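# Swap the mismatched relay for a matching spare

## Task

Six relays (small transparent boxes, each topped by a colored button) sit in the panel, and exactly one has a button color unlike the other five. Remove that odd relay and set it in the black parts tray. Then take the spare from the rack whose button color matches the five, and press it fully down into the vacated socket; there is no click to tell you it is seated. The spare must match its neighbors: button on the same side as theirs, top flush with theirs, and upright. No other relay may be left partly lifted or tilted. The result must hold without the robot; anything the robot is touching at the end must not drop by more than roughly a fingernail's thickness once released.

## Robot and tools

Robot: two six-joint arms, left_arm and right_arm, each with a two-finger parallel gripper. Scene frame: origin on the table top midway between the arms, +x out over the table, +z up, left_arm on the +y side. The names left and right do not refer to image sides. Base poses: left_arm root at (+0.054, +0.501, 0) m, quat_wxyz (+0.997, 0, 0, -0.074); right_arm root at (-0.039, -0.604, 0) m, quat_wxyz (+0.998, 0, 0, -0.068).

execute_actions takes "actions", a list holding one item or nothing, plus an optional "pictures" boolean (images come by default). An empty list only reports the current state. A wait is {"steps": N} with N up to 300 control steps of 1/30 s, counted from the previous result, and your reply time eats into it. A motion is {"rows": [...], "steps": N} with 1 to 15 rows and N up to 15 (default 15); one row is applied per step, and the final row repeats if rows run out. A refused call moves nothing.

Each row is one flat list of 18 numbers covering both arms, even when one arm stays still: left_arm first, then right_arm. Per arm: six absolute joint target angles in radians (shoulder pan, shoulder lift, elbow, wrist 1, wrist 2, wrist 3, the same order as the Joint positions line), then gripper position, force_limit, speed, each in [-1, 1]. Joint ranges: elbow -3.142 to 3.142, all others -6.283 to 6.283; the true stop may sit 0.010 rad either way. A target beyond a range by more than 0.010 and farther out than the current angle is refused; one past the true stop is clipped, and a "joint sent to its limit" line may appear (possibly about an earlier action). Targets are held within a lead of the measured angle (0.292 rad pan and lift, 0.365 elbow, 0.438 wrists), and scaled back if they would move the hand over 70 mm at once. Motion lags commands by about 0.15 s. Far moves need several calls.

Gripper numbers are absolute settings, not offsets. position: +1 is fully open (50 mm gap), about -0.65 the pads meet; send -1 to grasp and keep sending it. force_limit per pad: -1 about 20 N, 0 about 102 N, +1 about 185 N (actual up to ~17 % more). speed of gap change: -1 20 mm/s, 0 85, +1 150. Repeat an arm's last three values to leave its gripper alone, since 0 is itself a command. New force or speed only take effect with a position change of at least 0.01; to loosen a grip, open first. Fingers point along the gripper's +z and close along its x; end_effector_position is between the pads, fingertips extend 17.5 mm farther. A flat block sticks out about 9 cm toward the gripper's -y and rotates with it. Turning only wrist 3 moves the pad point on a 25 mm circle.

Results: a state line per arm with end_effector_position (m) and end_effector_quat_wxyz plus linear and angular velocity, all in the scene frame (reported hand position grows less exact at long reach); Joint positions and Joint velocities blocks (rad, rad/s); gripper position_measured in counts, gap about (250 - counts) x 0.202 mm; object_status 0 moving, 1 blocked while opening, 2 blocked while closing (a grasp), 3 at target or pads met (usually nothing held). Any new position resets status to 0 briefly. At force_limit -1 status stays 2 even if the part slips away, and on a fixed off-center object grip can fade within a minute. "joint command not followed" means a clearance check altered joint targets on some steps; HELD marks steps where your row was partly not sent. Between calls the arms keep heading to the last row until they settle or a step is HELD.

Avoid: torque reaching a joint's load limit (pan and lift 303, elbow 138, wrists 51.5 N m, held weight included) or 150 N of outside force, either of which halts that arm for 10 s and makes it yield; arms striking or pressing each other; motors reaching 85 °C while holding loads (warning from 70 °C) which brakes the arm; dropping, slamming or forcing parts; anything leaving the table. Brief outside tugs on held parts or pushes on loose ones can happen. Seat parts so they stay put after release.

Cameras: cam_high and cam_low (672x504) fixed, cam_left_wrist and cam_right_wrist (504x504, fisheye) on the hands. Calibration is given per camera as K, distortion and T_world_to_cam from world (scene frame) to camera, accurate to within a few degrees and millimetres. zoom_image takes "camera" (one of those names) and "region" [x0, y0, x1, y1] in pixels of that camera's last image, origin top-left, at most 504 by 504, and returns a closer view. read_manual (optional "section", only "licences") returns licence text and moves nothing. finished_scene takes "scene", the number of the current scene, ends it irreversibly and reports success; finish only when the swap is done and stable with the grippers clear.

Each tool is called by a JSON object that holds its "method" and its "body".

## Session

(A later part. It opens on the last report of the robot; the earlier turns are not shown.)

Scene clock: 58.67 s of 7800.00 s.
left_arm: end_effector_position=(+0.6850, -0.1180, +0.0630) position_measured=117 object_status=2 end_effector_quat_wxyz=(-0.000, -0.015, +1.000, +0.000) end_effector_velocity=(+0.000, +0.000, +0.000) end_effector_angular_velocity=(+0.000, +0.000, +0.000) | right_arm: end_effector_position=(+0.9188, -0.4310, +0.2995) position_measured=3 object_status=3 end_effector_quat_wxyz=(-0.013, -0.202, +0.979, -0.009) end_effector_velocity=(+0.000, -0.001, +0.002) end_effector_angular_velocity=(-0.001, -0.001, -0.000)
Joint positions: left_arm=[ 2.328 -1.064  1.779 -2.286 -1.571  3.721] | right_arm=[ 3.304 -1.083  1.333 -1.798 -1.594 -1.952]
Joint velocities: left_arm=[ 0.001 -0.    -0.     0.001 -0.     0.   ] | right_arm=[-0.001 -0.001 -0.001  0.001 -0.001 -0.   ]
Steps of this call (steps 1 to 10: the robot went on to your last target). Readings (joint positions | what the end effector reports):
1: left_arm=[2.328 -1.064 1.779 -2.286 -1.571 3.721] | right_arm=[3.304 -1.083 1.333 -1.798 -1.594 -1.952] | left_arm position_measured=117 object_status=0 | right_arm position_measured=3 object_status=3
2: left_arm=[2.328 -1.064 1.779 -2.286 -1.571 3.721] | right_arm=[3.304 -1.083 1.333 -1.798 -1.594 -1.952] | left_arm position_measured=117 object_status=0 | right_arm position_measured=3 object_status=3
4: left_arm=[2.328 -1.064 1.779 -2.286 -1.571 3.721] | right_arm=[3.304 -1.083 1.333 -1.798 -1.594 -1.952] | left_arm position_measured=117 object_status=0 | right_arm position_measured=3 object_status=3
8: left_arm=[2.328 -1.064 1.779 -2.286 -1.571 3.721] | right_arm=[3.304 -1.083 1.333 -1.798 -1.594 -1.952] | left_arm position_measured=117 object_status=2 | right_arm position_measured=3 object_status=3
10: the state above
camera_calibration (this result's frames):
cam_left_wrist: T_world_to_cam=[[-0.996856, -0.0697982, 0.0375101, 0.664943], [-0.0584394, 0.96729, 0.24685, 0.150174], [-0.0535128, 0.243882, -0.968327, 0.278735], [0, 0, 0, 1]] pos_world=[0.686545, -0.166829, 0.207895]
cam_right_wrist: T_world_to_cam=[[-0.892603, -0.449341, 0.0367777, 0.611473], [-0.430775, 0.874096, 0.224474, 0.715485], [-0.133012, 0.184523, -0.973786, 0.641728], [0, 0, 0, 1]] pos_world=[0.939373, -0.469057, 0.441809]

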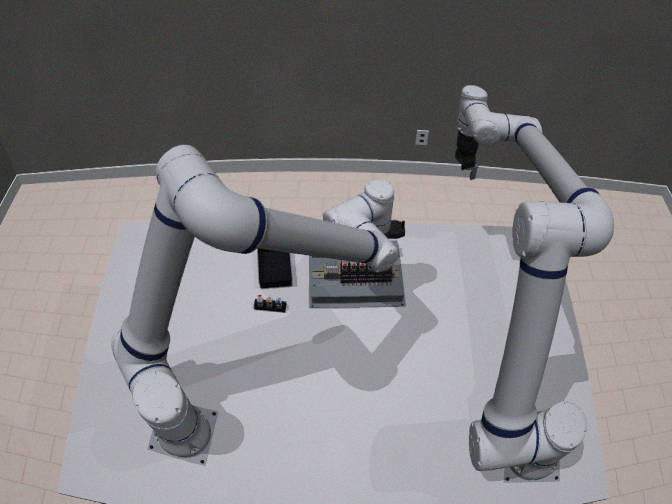

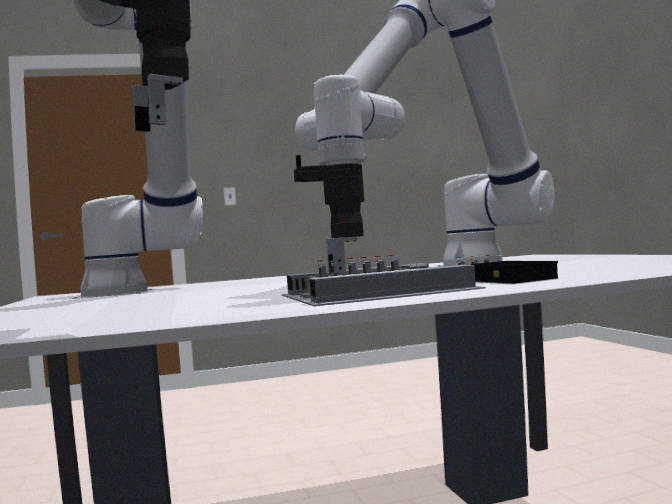

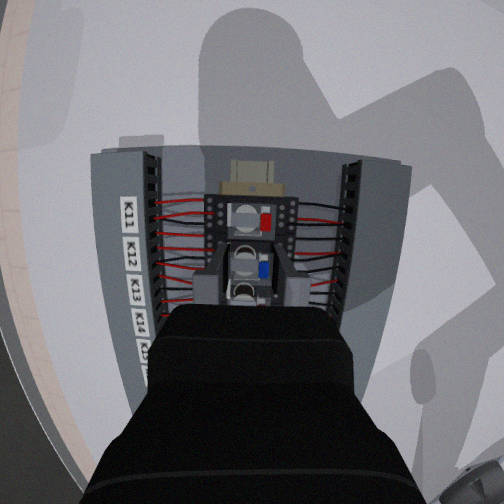

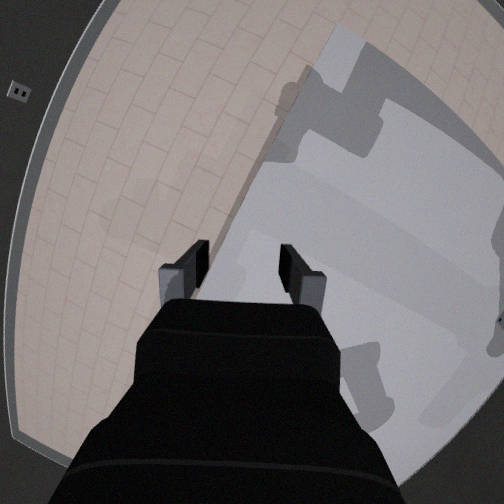

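{"method": "execute_actions", "body": {"actions": [{"rows":[[2.3283,-1.068,1.7771,-2.2797,-1.571,3.721,-1,-0.5,-0.5,3.304,-1.083,1.333,-1.798,-1.594,-1.952,1,0,0],[2.3283,-1.068,1.7771,-2.2797,-1.571,3.721,-1,-0.5,-0.5,3.304,-1.083,1.333,-1.798,-1.594,-1.952,1,0,0],[2.3283,-1.068,1.7771,-2.2797,-1.571,3.721,-1,-0.5,-0.5,3.304,-1.083,1.333,-1.798,-1.594,-1.952,1,0,0],[2.3283,-1.072,1.7752,-2.2738,-1.571,3.721,-1,-0.5,-0.5,3.304,-1.083,1.333,-1.798,-1.594,-1.952,1,0,0],[2.3283,-1.072,1.7752,-2.2738,-1.571,3.721,-1,-0.5,-0.5,3.304,-1.083,1.333,-1.798,-1.594,-1.952,1,0,0],[2.3283,-1.072,1.7752,-2.2738,-1.571,3.721,-1,-0.5,-0.5,3.304,-1.083,1.333,-1.798,-1.594,-1.952,1,0,0],[2.3283,-1.080,1.7714,-2.262,-1.571,3.721,-1,-0.5,-0.5,3.304,-1.083,1.333,-1.798,-1.594,-1.952,1,0,0]],"steps":15}], "pictures": false}}

{"method": "execute_actions", "body": {"actions": [{"rows":[[2.3283,-1.1322,1.7408,-2.1794,-1.571,3.721,-1,-0.5,-0.5,3.304,-1.083,1.333,-1.798,-1.594,-1.952,1,0,0]],"steps":15}]}}

{"method": "zoom_image", "body": {"camera": "cam_low", "region": [290,200,410,290]}}

Scene clock: 66.30 s of 7800.00 s.
left_arm: end_effector_position=(+0.6849, -0.1181, +0.0768) position_measured=117 object_status=2 end_effector_quat_wxyz=(-0.000, -0.015, +1.000, +0.000) end_effector_velocity=(-0.000, -0.000, +0.008) end_effector_angular_velocity=(+0.001, +0.000, -0.001) | right_arm: end_effector_position=(+0.9188, -0.4310, +0.2995) position_measured=3 object_status=3 end_effector_quat_wxyz=(-0.013, -0.202, +0.979, -0.009) end_effector_velocity=(-0.001, +0.000, -0.001) end_effector_angular_velocity=(+0.002, +0.003, -0.001)
Joint positions: left_arm=[ 2.328 -1.079  1.772 -2.264 -1.571  3.721] | right_arm=[ 3.304 -1.083  1.333 -1.798 -1.594 -1.952]
Joint velocities: left_arm=[-0.    -0.008 -0.005  0.014  0.     0.   ] | right_arm=[-0.    -0.     0.001  0.001  0.002  0.   ]
Steps of this call (steps 1 to 15: the robot went on to your last target; steps 16 to 90: nothing new was sent; then 4.13 s passed at rest; steps 91 to 105: all 15 steps of this action). Readings (joint positions | what the end effector reports):
91: left_arm=[2.328 -1.064 1.779 -2.285 -1.571 3.721] | right_arm=[3.304 -1.083 1.333 -1.798 -1.594 -1.952] | left_arm position_measured=117 object_status=2 | right_arm position_measured=3 object_status=3
92: left_arm=[2.328 -1.065 1.779 -2.284 -1.571 3.721] | right_arm=[3.304 -1.083 1.333 -1.798 -1.594 -1.952] | left_arm position_measured=117 object_status=2 | right_arm position_measured=3 object_status=3
94: left_arm=[2.328 -1.066 1.778 -2.282 -1.571 3.721] | right_arm=[3.304 -1.083 1.333 -1.798 -1.594 -1.952] | left_arm position_measured=117 object_status=2 | right_arm position_measured=3 object_status=3
98: left_arm=[2.328 -1.072 1.775 -2.274 -1.571 3.721] | right_arm=[3.304 -1.083 1.333 -1.798 -1.594 -1.952] | left_arm position_measured=117 object_status=2 | right_arm position_measured=3 object_status=3
105: the state above

Scene clock: 66.80 s of 7800.00 s.
left_arm: end_effector_position=(+0.6850, -0.1181, +0.1288) position_measured=117 object_status=2 end_effector_quat_wxyz=(-0.000, -0.015, +1.000, -0.000) end_effector_velocity=(-0.000, +0.000, +0.009) end_effector_angular_velocity=(+0.000, +0.000, -0.000) | right_arm: end_effector_position=(+0.9188, -0.4310, +0.2995) position_measured=3 object_status=3 end_effector_quat_wxyz=(-0.013, -0.202, +0.979, -0.009) end_effector_velocity=(+0.001, -0.002, +0.000) end_effector_angular_velocity=(-0.000, -0.001, -0.001)
Joint positions: left_arm=[ 2.328 -1.131  1.742 -2.181 -1.571  3.721] | right_arm=[ 3.304 -1.083  1.333 -1.798 -1.594 -1.952]
Joint velocities: left_arm=[ 0.    -0.009 -0.006  0.015 -0.     0.   ] | right_arm=[-0.002  0.    -0.001 -0.    -0.    -0.001]
Steps of this call (steps 1 to 15: all 15 steps of this action). Readings (joint positions | what the end effector reports):
1: left_arm=[2.328 -1.080 1.771 -2.262 -1.571 3.721] | right_arm=[3.304 -1.083 1.333 -1.798 -1.594 -1.952] | left_arm position_measured=117 object_status=2 | right_arm position_measured=3 object_status=3
2: left_arm=[2.328 -1.090 1.766 -2.243 -1.571 3.721] | right_arm=[3.304 -1.083 1.333 -1.798 -1.594 -1.952] | left_arm position_measured=117 object_status=2 | right_arm position_measured=3 object_status=3
4: left_arm=[2.328 -1.110 1.753 -2.218 -1.571 3.721] | right_arm=[3.304 -1.083 1.333 -1.798 -1.594 -1.952] | left_arm position_measured=117 object_status=2 | right_arm position_measured=3 object_status=3
8: left_arm=[2.328 -1.124 1.745 -2.192 -1.571 3.721] | right_arm=[3.304 -1.083 1.333 -1.798 -1.594 -1.952] | left_arm position_measured=117 object_status=2 | right_arm position_measured=3 object_status=3
15: the state above
camera_calibration (this result's frames):
cam_left_wrist: T_world_to_cam=[[-0.996864, -0.0697103, 0.0374432, 0.662499], [-0.0583761, 0.96732, 0.246748, 0.134], [-0.0534204, 0.243789, -0.968356, 0.34237], [0, 0, 0, 1]] pos_world=[0.686534, -0.166904, 0.273665]
cam_right_wrist: T_world_to_cam=[[-0.892603, -0.449341, 0.0367776, 0.611473], [-0.430775, 0.874096, 0.224474, 0.715485], [-0.133012, 0.184523, -0.973786, 0.641728], [0, 0, 0, 1]] pos_world=[0.939373, -0.469057, 0.441809]

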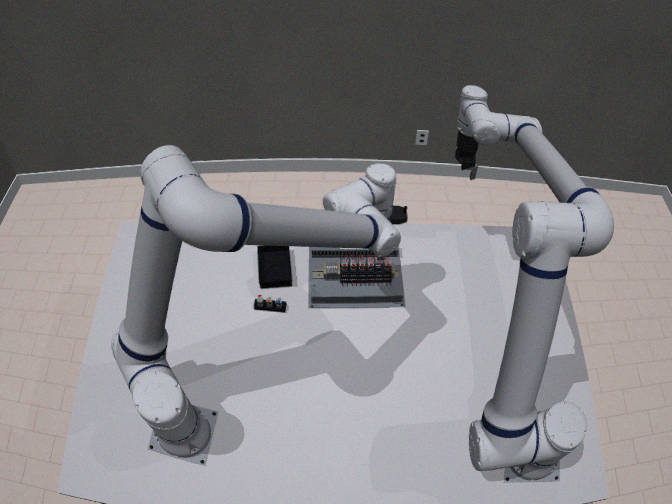

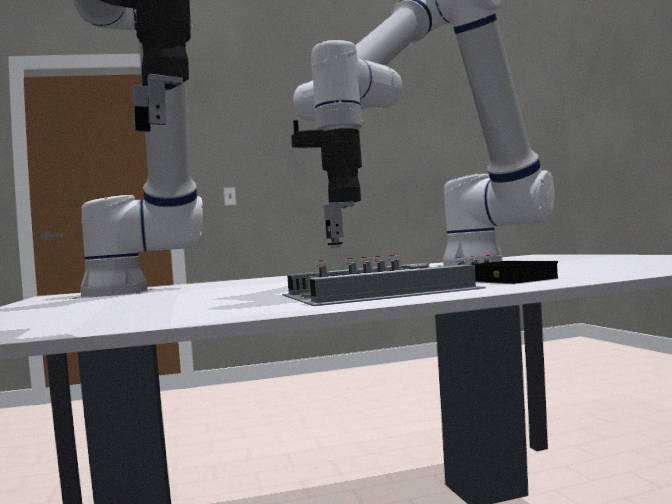

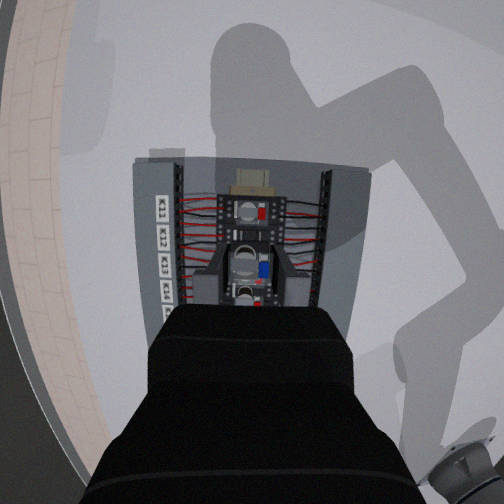

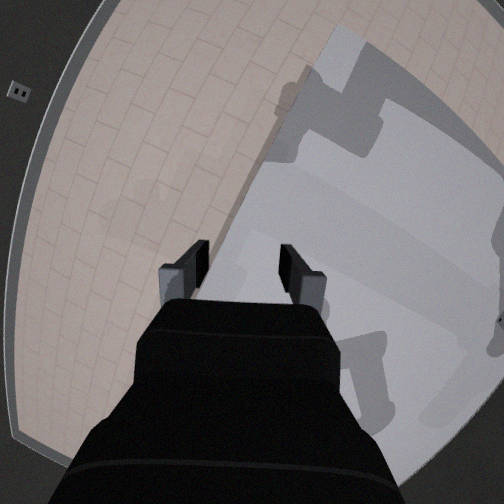

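Region (290, 200, 410, 290) of cam_low's 672x504 image, scaled by 4.200, with more detail than that image has; it fills the top 378 rows of this view, and the rest is white.

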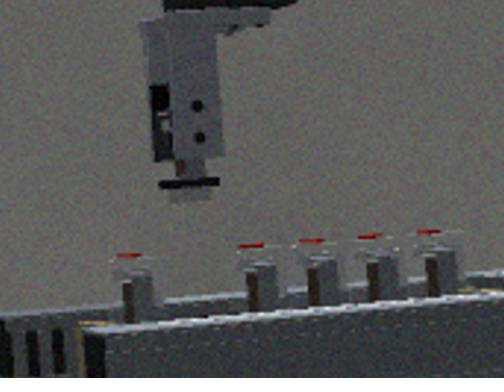

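{"method": "execute_actions", "body": {"actions": [{"rows":[[2.655,-1.394,2.111,-2.288,-1.571,4.078,-1,-0.5,-0.5,3.304,-1.083,1.333,-1.798,-1.594,-1.952,1,0,0]],"steps":15}], "pictures": false}}

{"method": "execute_actions", "body": {"actions": [{"steps":30}]}}

Scene clock: 73.43 s of 7800.00 s.
left_arm: end_effector_position=(+0.7069, +0.0713, +0.1346) position_measured=117 object_status=2 end_effector_quat_wxyz=(+0.000, -0.006, +1.000, -0.000) end_effector_velocity=(-0.003, +0.398, -0.004) end_effector_angular_velocity=(+0.002, +0.002, -0.028) | right_arm: end_effector_position=(+0.9188, -0.4310, +0.2995) position_measured=3 object_status=3 end_effector_quat_wxyz=(-0.013, -0.202, +0.979, -0.009) end_effector_velocity=(-0.000, -0.001, -0.001) end_effector_angular_velocity=(-0.002, +0.001, -0.001)
Joint positions: left_arm=[ 2.502 -1.273  1.94  -2.238 -1.571  3.913] | right_arm=[ 3.304 -1.083  1.333 -1.798 -1.594 -1.952]
Joint velocities: left_arm=[ 0.374 -0.294  0.419 -0.122 -0.     0.402] | right_arm=[-0.001  0.     0.     0.001 -0.001  0.001]
Steps of this call (steps 1 to 15: the robot went on to your last target; steps 16 to 90: nothing new was sent; then 3.13 s passed at rest; steps 91 to 105: all 15 steps of this action). Readings (joint positions | what the end effector reports):
91: left_arm=[2.330 -1.133 1.742 -2.180 -1.571 3.722] | right_arm=[3.304 -1.083 1.333 -1.798 -1.594 -1.952] | left_arm position_measured=117 object_status=2 | right_arm position_measured=3 object_status=3
92: left_arm=[2.341 -1.144 1.757 -2.185 -1.571 3.738] | right_arm=[3.304 -1.083 1.333 -1.798 -1.594 -1.952] | left_arm position_measured=117 object_status=2 | right_arm position_measured=3 object_status=3
94: left_arm=[2.366 -1.165 1.787 -2.193 -1.571 3.766] | right_arm=[3.304 -1.083 1.333 -1.798 -1.594 -1.952] | left_arm position_measured=117 object_status=2 | right_arm position_measured=3 object_status=3
98: left_arm=[2.415 -1.204 1.842 -2.209 -1.571 3.819] | right_arm=[3.304 -1.083 1.333 -1.798 -1.594 -1.952] | left_arm position_measured=117 object_status=2 | right_arm position_measured=3 object_status=3
105: the state above

Scene clock: 74.43 s of 7800.00 s.
left_arm: end_effector_position=(+0.6877, +0.2289, +0.1299) position_measured=117 object_status=2 end_effector_quat_wxyz=(+0.000, +0.000, +1.000, -0.000) end_effector_velocity=(-0.000, +0.001, -0.000) end_effector_angular_velocity=(+0.000, +0.000, +0.000) | right_arm: end_effector_position=(+0.9188, -0.4310, +0.2995) position_measured=3 object_status=3 end_effector_quat_wxyz=(-0.013, -0.202, +0.979, -0.009) end_effector_velocity=(-0.000, +0.001, +0.000) end_effector_angular_velocity=(+0.001, -0.001, +0.001)
Joint positions: left_arm=[ 2.655 -1.394  2.111 -2.288 -1.571  4.078] | right_arm=[ 3.304 -1.083  1.333 -1.798 -1.594 -1.952]
Joint velocities: left_arm=[ 0.001 -0.001  0.001 -0.    -0.     0.001] | right_arm=[ 0.    -0.001  0.    -0.001  0.001 -0.001]
Steps of this call (steps 1 to 30: the robot went on to your last target). Readings (joint positions | what the end effector reports):
1: left_arm=[2.515 -1.283 1.954 -2.242 -1.571 3.927] | right_arm=[3.304 -1.083 1.333 -1.798 -1.594 -1.952] | left_arm position_measured=117 object_status=2 | right_arm position_measured=3 object_status=3
2: left_arm=[2.528 -1.293 1.968 -2.246 -1.571 3.941] | right_arm=[3.304 -1.083 1.333 -1.798 -1.594 -1.952] | left_arm position_measured=117 object_status=2 | right_arm position_measured=3 object_status=3
4: left_arm=[2.553 -1.314 1.997 -2.255 -1.571 3.968] | right_arm=[3.304 -1.083 1.333 -1.798 -1.594 -1.952] | left_arm position_measured=117 object_status=2 | right_arm position_measured=3 object_status=3
8: left_arm=[2.605 -1.354 2.055 -2.272 -1.571 4.024] | right_arm=[3.304 -1.083 1.333 -1.798 -1.594 -1.952] | left_arm position_measured=117 object_status=2 | right_arm position_measured=3 object_status=3
30: the state above
All arms were judged still, so your last target was given up. Only a new action makes them travel on or press farther. Fingers that are still opening or closing keep moving.
camera_calibration (this result's frames):
cam_left_wrist: T_world_to_cam=[[-0.998526, -0.0394954, 0.0372189, 0.683629], [-0.0291261, 0.968695, 0.246538, -0.222107], [-0.0457909, 0.245091, -0.968418, 0.253516], [0, 0, 0, 1]] pos_world=[0.687761, 0.18002, 0.274823]
cam_right_wrist: T_world_to_cam=[[-0.892603, -0.449341, 0.0367776, 0.611473], [-0.430775, 0.874096, 0.224474, 0.715485], [-0.133012, 0.184523, -0.973786, 0.641728], [0, 0, 0, 1]] pos_world=[0.939374, -0.469057, 0.441809]

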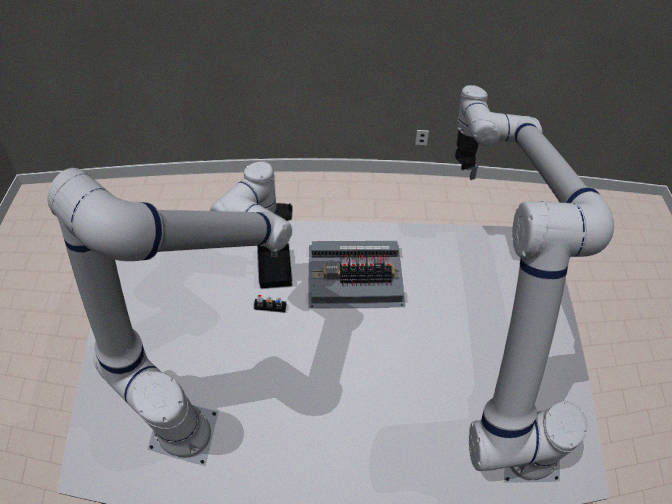

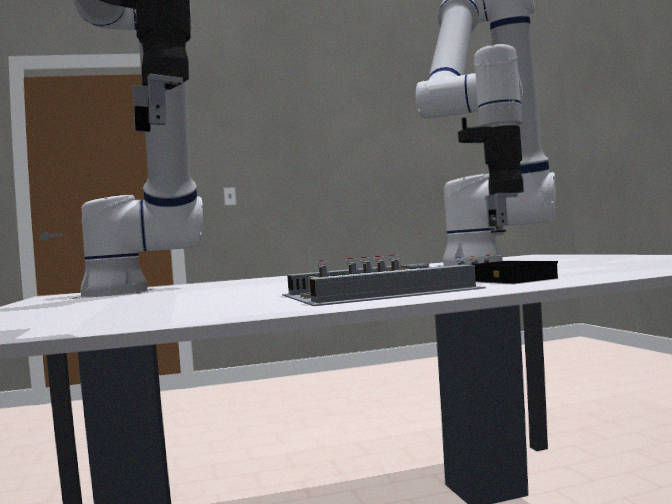

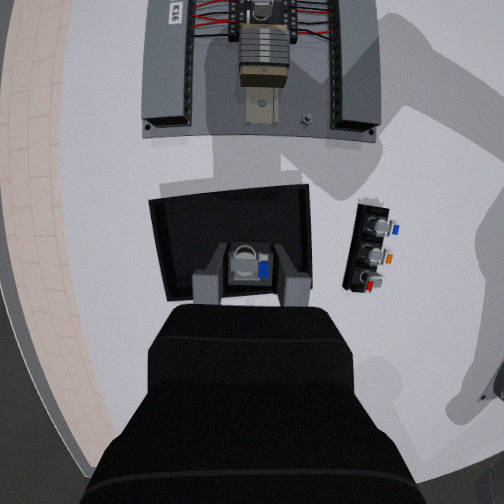

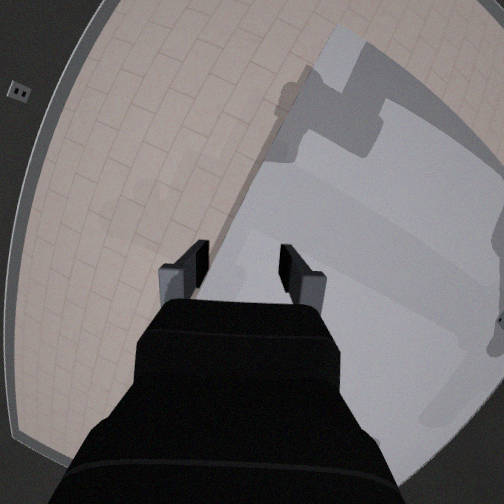

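{"method": "execute_actions", "body": {"actions": [{"rows":[[2.655,-1.291,2.16,-2.44,-1.571,4.078,-1,-0.5,-0.5,3.304,-1.083,1.333,-1.798,-1.594,-1.952,1,0,0]],"steps":15}], "pictures": false}}

{"method": "execute_actions", "body": {"actions": [{"rows":[[2.655,-1.283,2.163,-2.451,-1.571,4.078,-1,-0.5,-0.5,3.304,-1.083,1.333,-1.798,-1.594,-1.952,1,0,0]],"steps":10}], "pictures": false}}

{"method": "execute_actions", "body": {"actions": [{"rows":[[2.655,-1.283,2.163,-2.451,-1.571,4.078,1,-0.5,0,3.304,-1.083,1.333,-1.798,-1.594,-1.952,1,0,0]],"steps":10}], "pictures": false}}

{"method": "execute_actions", "body": {"actions": [{"rows":[[2.655,-1.394,2.111,-2.288,-1.571,4.078,1,-0.5,0,3.304,-1.083,1.333,-1.798,-1.594,-1.952,1,0,0]],"steps":12}], "pictures": false}}

{"method": "execute_actions", "body": {"actions": [{"rows":[[2.473,-1.58,2.367,-2.358,-1.571,0.895,1,-0.5,0,3.304,-1.083,1.333,-1.798,-1.594,-1.952,1,0,0]],"steps":15}], "pictures": false}}

{"method": "execute_actions", "body": {"actions": [{"steps":55}]}}

{"method": "zoom_image", "body": {"camera": "cam_left_wrist", "region": [180,190,320,310]}}

Scene clock: 85.77 s of 7800.00 s.
left_arm: end_effector_position=(+0.6877, +0.2290, +0.0567) position_measured=117 object_status=2 end_effector_quat_wxyz=(+0.000, +0.000, +1.000, -0.000) end_effector_velocity=(-0.001, +0.001, -0.016) end_effector_angular_velocity=(+0.001, +0.001, +0.001) | right_arm: end_effector_position=(+0.9188, -0.4310, +0.2995) position_measured=3 object_status=3 end_effector_quat_wxyz=(-0.013, -0.202, +0.979, -0.009) end_effector_velocity=(-0.000, -0.001, +0.000) end_effector_angular_velocity=(-0.000, +0.000, -0.002)
Joint positions: left_arm=[ 2.655 -1.294  2.159 -2.436 -1.571  4.078] | right_arm=[ 3.304 -1.083  1.333 -1.798 -1.594 -1.952]
Joint velocities: left_arm=[ 0.001  0.022  0.01  -0.031  0.     0.   ] | right_arm=[-0.001 -0.     0.     0.    -0.     0.001]
Steps of this call (steps 1 to 90: nothing new was sent; then 7.83 s passed at rest; steps 91 to 105: all 15 steps of this action). Readings (joint positions | what the end effector reports):
91: left_arm=[2.655 -1.393 2.112 -2.290 -1.571 4.078] | right_arm=[3.304 -1.083 1.333 -1.798 -1.594 -1.952] | left_arm position_measured=117 object_status=2 | right_arm position_measured=3 object_status=3
92: left_arm=[2.655 -1.379 2.117 -2.313 -1.571 4.078] | right_arm=[3.304 -1.083 1.333 -1.798 -1.594 -1.952] | left_arm position_measured=117 object_status=2 | right_arm position_measured=3 object_status=3
94: left_arm=[2.655 -1.342 2.137 -2.364 -1.571 4.078] | right_arm=[3.304 -1.083 1.333 -1.798 -1.594 -1.952] | left_arm position_measured=117 object_status=2 | right_arm position_measured=3 object_status=3
98: left_arm=[2.655 -1.308 2.152 -2.414 -1.571 4.078] | right_arm=[3.304 -1.083 1.333 -1.798 -1.594 -1.952] | left_arm position_measured=117 object_status=2 | right_arm position_measured=3 object_status=3
105: the state above

Scene clock: 86.10 s of 7800.00 s.
left_arm: end_effector_position=(+0.6876, +0.2291, +0.0500) position_measured=117 object_status=2 end_effector_quat_wxyz=(+0.000, +0.000, +1.000, -0.000) end_effector_velocity=(+0.000, +0.001, -0.005) end_effector_angular_velocity=(+0.000, +0.000, +0.001) | right_arm: end_effector_position=(+0.9188, -0.4310, +0.2995) position_measured=3 object_status=3 end_effector_quat_wxyz=(-0.013, -0.202, +0.979, -0.009) end_effector_velocity=(-0.000, +0.001, -0.000) end_effector_angular_velocity=(-0.000, +0.001, +0.001)
Joint positions: left_arm=[ 2.655 -1.284  2.163 -2.45  -1.571  4.078] | right_arm=[ 3.304 -1.083  1.333 -1.798 -1.594 -1.952]
Joint velocities: left_arm=[ 0.001  0.007  0.003 -0.01   0.     0.   ] | right_arm=[ 0.001  0.001 -0.     0.    -0.    -0.001]
Steps of this call (steps 1 to 10: all 10 steps of this action). Readings (joint positions | what the end effector reports):
1: left_arm=[2.655 -1.293 2.159 -2.437 -1.571 4.078] | right_arm=[3.304 -1.083 1.333 -1.798 -1.594 -1.952] | left_arm position_measured=117 object_status=2 | right_arm position_measured=3 object_status=3
2: left_arm=[2.655 -1.291 2.160 -2.440 -1.571 4.078] | right_arm=[3.304 -1.083 1.333 -1.798 -1.594 -1.952] | left_arm position_measured=117 object_status=2 | right_arm position_measured=3 object_status=3
4: left_arm=[2.655 -1.287 2.161 -2.445 -1.571 4.078] | right_arm=[3.304 -1.083 1.333 -1.798 -1.594 -1.952] | left_arm position_measured=117 object_status=2 | right_arm position_measured=3 object_status=3
8: left_arm=[2.655 -1.285 2.162 -2.449 -1.571 4.078] | right_arm=[3.304 -1.083 1.333 -1.798 -1.594 -1.952] | left_arm position_measured=117 object_status=2 | right_arm position_measured=3 object_status=3
10: the state above

Scene clock: 86.43 s of 7800.00 s.
left_arm: end_effector_position=(+0.6875, +0.2291, +0.0494) position_measured=3 object_status=0 end_effector_quat_wxyz=(+0.000, +0.000, +1.000, -0.000) end_effector_velocity=(-0.000, -0.000, -0.001) end_effector_angular_velocity=(+0.000, +0.000, -0.001) | right_arm: end_effector_position=(+0.9188, -0.4310, +0.2995) position_measured=3 object_status=3 end_effector_quat_wxyz=(-0.013, -0.202, +0.979, -0.009) end_effector_velocity=(+0.000, +0.001, -0.000) end_effector_angular_velocity=(+0.001, -0.000, +0.001)
Joint positions: left_arm=[ 2.655 -1.283  2.163 -2.451 -1.571  4.078] | right_arm=[ 3.304 -1.083  1.333 -1.798 -1.594 -1.952]
Joint velocities: left_arm=[-0.001  0.001  0.    -0.001 -0.     0.   ] | right_arm=[ 0.     0.001 -0.001 -0.     0.001 -0.   ]
Steps of this call (steps 1 to 10: all 10 steps of this action). Readings (joint positions | what the end effector reports):
1: left_arm=[2.655 -1.284 2.163 -2.450 -1.571 4.078] | right_arm=[3.304 -1.083 1.333 -1.798 -1.594 -1.952] | left_arm position_measured=111 object_status=0 | right_arm position_measured=3 object_status=3
2: left_arm=[2.655 -1.284 2.163 -2.450 -1.571 4.078] | right_arm=[3.304 -1.083 1.333 -1.798 -1.594 -1.952] | left_arm position_measured=97 object_status=0 | right_arm position_measured=3 object_status=3
4: left_arm=[2.655 -1.283 2.163 -2.451 -1.571 4.078] | right_arm=[3.304 -1.083 1.333 -1.798 -1.594 -1.952] | left_arm position_measured=69 object_status=0 | right_arm position_measured=3 object_status=3
8: left_arm=[2.655 -1.283 2.163 -2.451 -1.571 4.078] | right_arm=[3.304 -1.083 1.333 -1.798 -1.594 -1.952] | left_arm position_measured=13 object_status=0 | right_arm position_measured=3 object_status=3
10: the state above

Scene clock: 86.83 s of 7800.00 s.
left_arm: end_effector_position=(+0.6879, +0.2288, +0.1250) position_measured=3 object_status=3 end_effector_quat_wxyz=(-0.000, +0.000, +1.000, -0.000) end_effector_velocity=(-0.002, +0.001, +0.039) end_effector_angular_velocity=(-0.000, -0.000, -0.001) | right_arm: end_effector_position=(+0.9188, -0.4310, +0.2995) position_measured=3 object_status=3 end_effector_quat_wxyz=(-0.013, -0.202, +0.979, -0.009) end_effector_velocity=(+0.000, +0.001, +0.000) end_effector_angular_velocity=(-0.002, -0.001, +0.002)
Joint positions: left_arm=[ 2.655 -1.387  2.114 -2.298 -1.571  4.078] | right_arm=[ 3.304 -1.083  1.333 -1.798 -1.594 -1.952]
Joint velocities: left_arm=[-0.001 -0.053 -0.025  0.078 -0.    -0.   ] | right_arm=[ 0.001  0.    -0.001 -0.    -0.002 -0.001]
Steps of this call (steps 1 to 12: all 12 steps of this action). Readings (joint positions | what the end effector reports):
1: left_arm=[2.655 -1.284 2.163 -2.449 -1.571 4.078] | right_arm=[3.304 -1.083 1.333 -1.798 -1.594 -1.952] | left_arm position_measured=3 object_status=0 | right_arm position_measured=3 object_status=3
2: left_arm=[2.655 -1.298 2.157 -2.426 -1.571 4.078] | right_arm=[3.304 -1.083 1.333 -1.798 -1.594 -1.952] | left_arm position_measured=3 object_status=0 | right_arm position_measured=3 object_status=3
4: left_arm=[2.655 -1.337 2.137 -2.373 -1.571 4.078] | right_arm=[3.304 -1.083 1.333 -1.798 -1.594 -1.952] | left_arm position_measured=3 object_status=0 | right_arm position_measured=3 object_status=3
8: left_arm=[2.655 -1.375 2.120 -2.317 -1.571 4.078] | right_arm=[3.304 -1.083 1.333 -1.798 -1.594 -1.952] | left_arm position_measured=3 object_status=3 | right_arm position_measured=3 object_status=3
12: the state above

Scene clock: 87.33 s of 7800.00 s.
left_arm: end_effector_position=(+0.5618, +0.2270, +0.1119) position_measured=3 object_status=3 end_effector_quat_wxyz=(-0.000, -0.366, +0.931, -0.000) end_effector_velocity=(-0.027, +0.047, -0.012) end_effector_angular_velocity=(+0.000, +0.001, +2.381) | right_arm: end_effector_position=(+0.9188, -0.4310, +0.2995) position_measured=3 object_status=3 end_effector_quat_wxyz=(-0.013, -0.202, +0.979, -0.009) end_effector_velocity=(-0.000, -0.000, +0.000) end_effector_angular_velocity=(-0.002, +0.000, -0.000)
Joint positions: left_arm=[ 2.484 -1.568  2.352 -2.354 -1.571  3.157] | right_arm=[ 3.304 -1.083  1.333 -1.798 -1.594 -1.952]
Joint velocities: left_arm=[-0.089 -0.092  0.123 -0.031  0.    -2.47 ] | right_arm=[ 0.     0.    -0.     0.    -0.002  0.   ]
Steps of this call (steps 1 to 15: all 15 steps of this action). Readings (joint positions | what the end effector reports):
1: left_arm=[2.654 -1.390 2.115 -2.296 -1.571 4.076] | right_arm=[3.304 -1.083 1.333 -1.798 -1.594 -1.952] | left_arm position_measured=3 object_status=3 | right_arm position_measured=3 object_status=3
2: left_arm=[2.645 -1.400 2.126 -2.298 -1.571 4.054] | right_arm=[3.304 -1.083 1.333 -1.798 -1.594 -1.952] | left_arm position_measured=3 object_status=3 | right_arm position_measured=3 object_status=3
4: left_arm=[2.612 -1.434 2.174 -2.309 -1.571 3.971] | right_arm=[3.304 -1.083 1.333 -1.798 -1.594 -1.952] | left_arm position_measured=3 object_status=3 | right_arm position_measured=3 object_status=3
8: left_arm=[2.544 -1.506 2.268 -2.333 -1.571 3.733] | right_arm=[3.304 -1.083 1.333 -1.798 -1.594 -1.952] | left_arm position_measured=3 object_status=3 | right_arm position_measured=3 object_status=3
15: the state above

Scene clock: 89.17 s of 7800.00 s.
left_arm: end_effector_position=(+0.5395, +0.2710, +0.1103) position_measured=3 object_status=3 end_effector_quat_wxyz=(+0.000, +0.997, -0.071, +0.000) end_effector_velocity=(-0.000, +0.000, -0.001) end_effector_angular_velocity=(+0.001, +0.001, +0.001) | right_arm: end_effector_position=(+0.9188, -0.4310, +0.2995) position_measured=3 object_status=3 end_effector_quat_wxyz=(-0.013, -0.202, +0.979, -0.009) end_effector_velocity=(-0.001, -0.000, -0.002) end_effector_angular_velocity=(+0.001, +0.003, -0.001)
Joint positions: left_arm=[ 2.473 -1.58   2.367 -2.358 -1.571  0.895] | right_arm=[ 3.304 -1.083  1.333 -1.798 -1.594 -1.952]
Joint velocities: left_arm=[ 0.001  0.001  0.     0.    -0.    -0.001] | right_arm=[-0.001  0.001  0.001  0.     0.001 -0.   ]
Steps of this call (steps 1 to 55: the robot went on to your last target). Readings (joint positions | what the end effector reports):
1: left_arm=[2.481 -1.571 2.355 -2.355 -1.571 3.074] | right_arm=[3.304 -1.083 1.333 -1.798 -1.594 -1.952] | left_arm position_measured=3 object_status=3 | right_arm position_measured=3 object_status=3
2: left_arm=[2.479 -1.573 2.358 -2.356 -1.571 2.990] | right_arm=[3.304 -1.083 1.333 -1.798 -1.594 -1.952] | left_arm position_measured=3 object_status=3 | right_arm position_measured=3 object_status=3
4: left_arm=[2.477 -1.576 2.362 -2.357 -1.571 2.822] | right_arm=[3.304 -1.083 1.333 -1.798 -1.594 -1.952] | left_arm position_measured=3 object_status=3 | right_arm position_measured=3 object_status=3
8: left_arm=[2.474 -1.579 2.365 -2.358 -1.571 2.487] | right_arm=[3.304 -1.083 1.333 -1.798 -1.594 -1.952] | left_arm position_measured=3 object_status=3 | right_arm position_measured=3 object_status=3
55: the state above
camera_calibration (this result's frames):
cam_left_wrist: T_world_to_cam=[[0.994202, -0.10086, 0.0372669, -0.520469], [-0.106964, -0.963069, 0.247097, 0.30307], [0.0109683, -0.249651, -0.968274, 0.320819], [0, 0, 0, 1]] pos_world=[0.546351, 0.319475, 0.25515]
cam_right_wrist: T_world_to_cam=[[-0.892603, -0.449341, 0.0367775, 0.611473], [-0.430775, 0.874096, 0.224474, 0.715485], [-0.133012, 0.184523, -0.973786, 0.641728], [0, 0, 0, 1]] pos_world=[0.939374, -0.469057, 0.441809]

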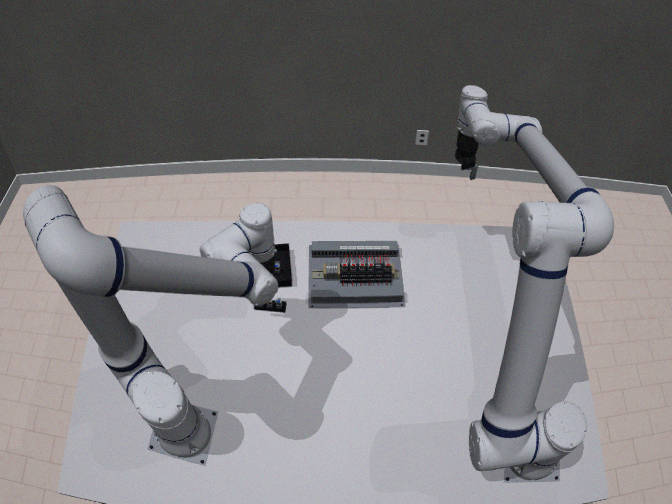

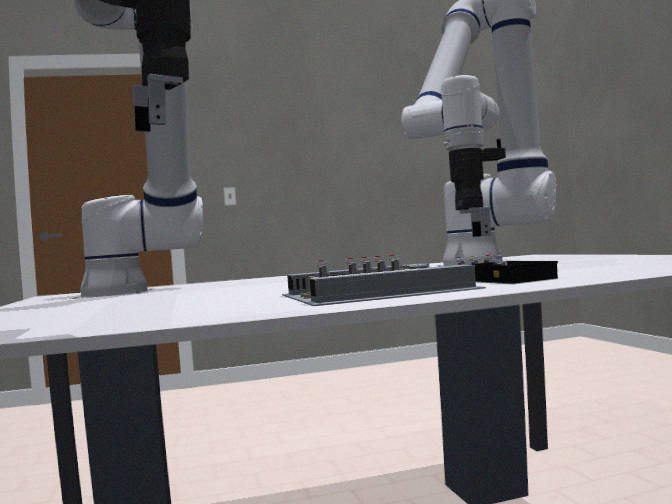

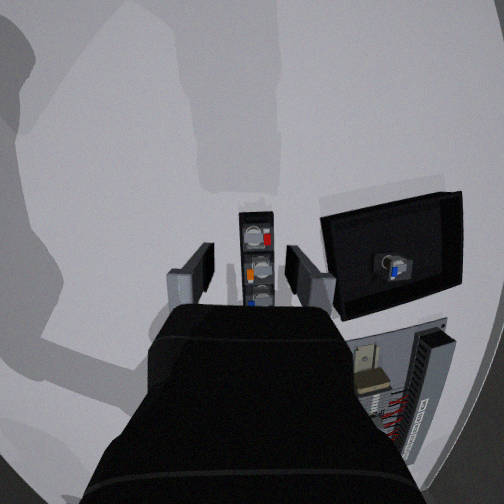

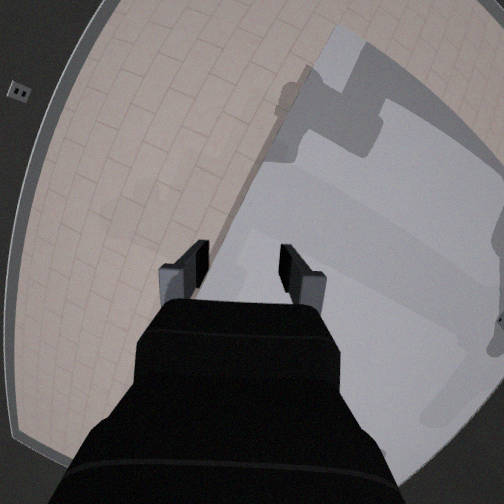

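Region (180, 190, 320, 310) of cam_left_wrist's 504x504 image, scaled by 3.600, with more detail than that image has; it fills the top 432 rows of this view, and the rest is white.

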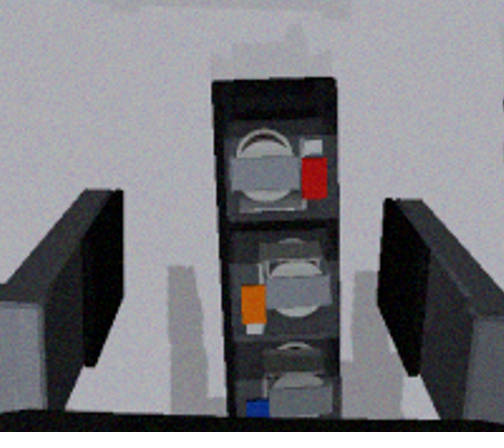

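{"method": "execute_actions", "body": {"actions": [{"rows":[[2.4916,-1.5061,2.3814,-2.4461,-1.571,0.848,1,-0.5,0,3.304,-1.083,1.333,-1.798,-1.594,-1.952,1,0,0]],"steps":15}], "pictures": false}}

{"method": "execute_actions", "body": {"actions": [{"steps":10}]}}

{"method": "zoom_image", "body": {"camera": "cam_left_wrist", "region": [180,190,320,310]}}

{"method": "zoom_image", "body": {"camera": "cam_low", "region": [440,210,560,290]}}

Scene clock: 99.50 s of 7800.00 s.
left_arm: end_effector_position=(+0.5480, +0.2743, +0.0759) position_measured=3 object_status=3 end_effector_quat_wxyz=(+0.000, +0.999, -0.039, -0.000) end_effector_velocity=(+0.001, +0.001, -0.007) end_effector_angular_velocity=(+0.000, +0.000, +0.012) | right_arm: end_effector_position=(+0.9188, -0.4310, +0.2995) position_measured=3 object_status=3 end_effector_quat_wxyz=(-0.013, -0.202, +0.979, -0.009) end_effector_velocity=(+0.001, +0.001, +0.001) end_effector_angular_velocity=(+0.001, -0.001, +0.001)
Joint positions: left_arm=[ 2.491 -1.508  2.381 -2.444 -1.571  0.849] | right_arm=[ 3.304 -1.083  1.333 -1.798 -1.594 -1.952]
Joint velocities: left_arm=[ 0.004  0.014  0.003 -0.017  0.    -0.009] | right_arm=[ 0.001  0.    -0.002  0.001  0.001 -0.   ]
Steps of this call (steps 1 to 15: the robot went on to your last target; steps 16 to 90: nothing new was sent; then 6.83 s passed at rest; steps 91 to 105: all 15 steps of this action). Readings (joint positions | what the end effector reports):
91: left_arm=[2.473 -1.579 2.367 -2.360 -1.571 0.894] | right_arm=[3.304 -1.083 1.333 -1.798 -1.594 -1.952] | left_arm position_measured=3 object_status=3 | right_arm position_measured=3 object_status=3
92: left_arm=[2.477 -1.566 2.369 -2.377 -1.571 0.885] | right_arm=[3.304 -1.083 1.333 -1.798 -1.594 -1.952] | left_arm position_measured=3 object_status=3 | right_arm position_measured=3 object_status=3
94: left_arm=[2.483 -1.540 2.375 -2.406 -1.571 0.869] | right_arm=[3.304 -1.083 1.333 -1.798 -1.594 -1.952] | left_arm position_measured=3 object_status=3 | right_arm position_measured=3 object_status=3
98: left_arm=[2.489 -1.518 2.379 -2.432 -1.571 0.855] | right_arm=[3.304 -1.083 1.333 -1.798 -1.594 -1.952] | left_arm position_measured=3 object_status=3 | right_arm position_measured=3 object_status=3
105: the state above

Scene clock: 99.83 s of 7800.00 s.
left_arm: end_effector_position=(+0.5482, +0.2744, +0.0751) position_measured=3 object_status=3 end_effector_quat_wxyz=(+0.000, +0.999, -0.038, -0.000) end_effector_velocity=(-0.000, -0.001, -0.001) end_effector_angular_velocity=(+0.000, +0.000, -0.001) | right_arm: end_effector_position=(+0.9188, -0.4310, +0.2995) position_measured=3 object_status=3 end_effector_quat_wxyz=(-0.013, -0.202, +0.979, -0.009) end_effector_velocity=(+0.001, -0.000, +0.002) end_effector_angular_velocity=(+0.001, -0.002, -0.001)
Joint positions: left_arm=[ 2.492 -1.506  2.381 -2.446 -1.571  0.848] | right_arm=[ 3.304 -1.083  1.333 -1.798 -1.594 -1.952]
Joint velocities: left_arm=[-0.001  0.001  0.    -0.001  0.    -0.001] | right_arm=[-0.    -0.001 -0.001 -0.     0.001  0.   ]
Steps of this call (steps 1 to 10: the robot went on to your last target). Readings (joint positions | what the end effector reports):
1: left_arm=[2.491 -1.507 2.381 -2.445 -1.571 0.849] | right_arm=[3.304 -1.083 1.333 -1.798 -1.594 -1.952] | left_arm position_measured=3 object_status=3 | right_arm position_measured=3 object_status=3
2: left_arm=[2.491 -1.507 2.381 -2.445 -1.571 0.849] | right_arm=[3.304 -1.083 1.333 -1.798 -1.594 -1.952] | left_arm position_measured=3 object_status=3 | right_arm position_measured=3 object_status=3
4: left_arm=[2.491 -1.507 2.381 -2.445 -1.571 0.848] | right_arm=[3.304 -1.083 1.333 -1.798 -1.594 -1.952] | left_arm position_measured=3 object_status=3 | right_arm position_measured=3 object_status=3
8: left_arm=[2.492 -1.506 2.381 -2.446 -1.571 0.848] | right_arm=[3.304 -1.083 1.333 -1.798 -1.594 -1.952] | left_arm position_measured=3 object_status=3 | right_arm position_measured=3 object_status=3
10: the state above
camera_calibration (this result's frames):
cam_left_wrist: T_world_to_cam=[[0.99868, -0.0355198, 0.0371121, -0.547819], [-0.0436078, -0.968042, 0.246969, 0.282569], [0.0271538, -0.248261, -0.968312, 0.278232], [0, 0, 0, 1]] pos_world=[0.551863, 0.323154, 0.21996]
cam_right_wrist: T_world_to_cam=[[-0.892603, -0.449341, 0.0367776, 0.611473], [-0.430775, 0.874096, 0.224474, 0.715485], [-0.133012, 0.184523, -0.973786, 0.641728], [0, 0, 0, 1]] pos_world=[0.939374, -0.469057, 0.441809]

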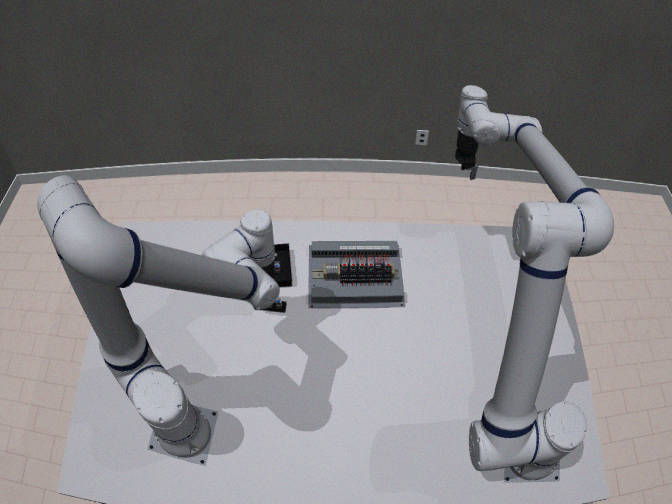

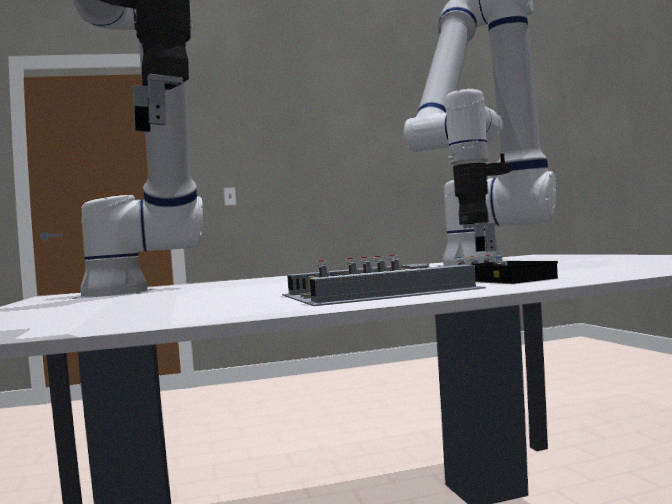

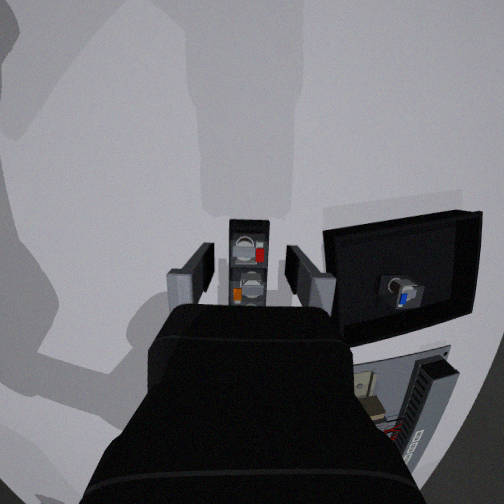

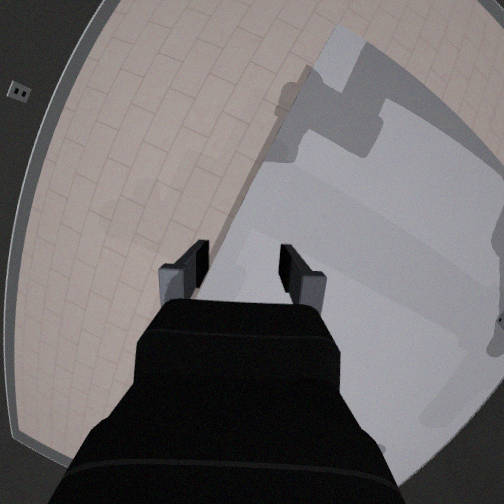

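Region (180, 190, 320, 310) of cam_left_wrist's 504x504 image, scaled by 3.600, with more detail than that image has; it fills the top 432 rows of this view, and the rest is white.

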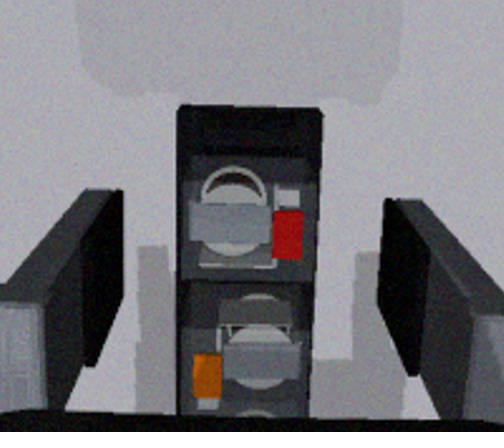

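Region (440, 210, 560, 290) of cam_low's 672x504 image, scaled by 4.200, with more detail than that image has.

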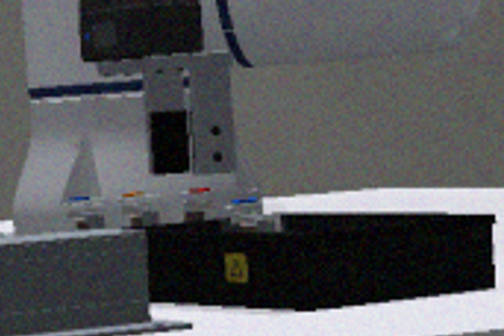

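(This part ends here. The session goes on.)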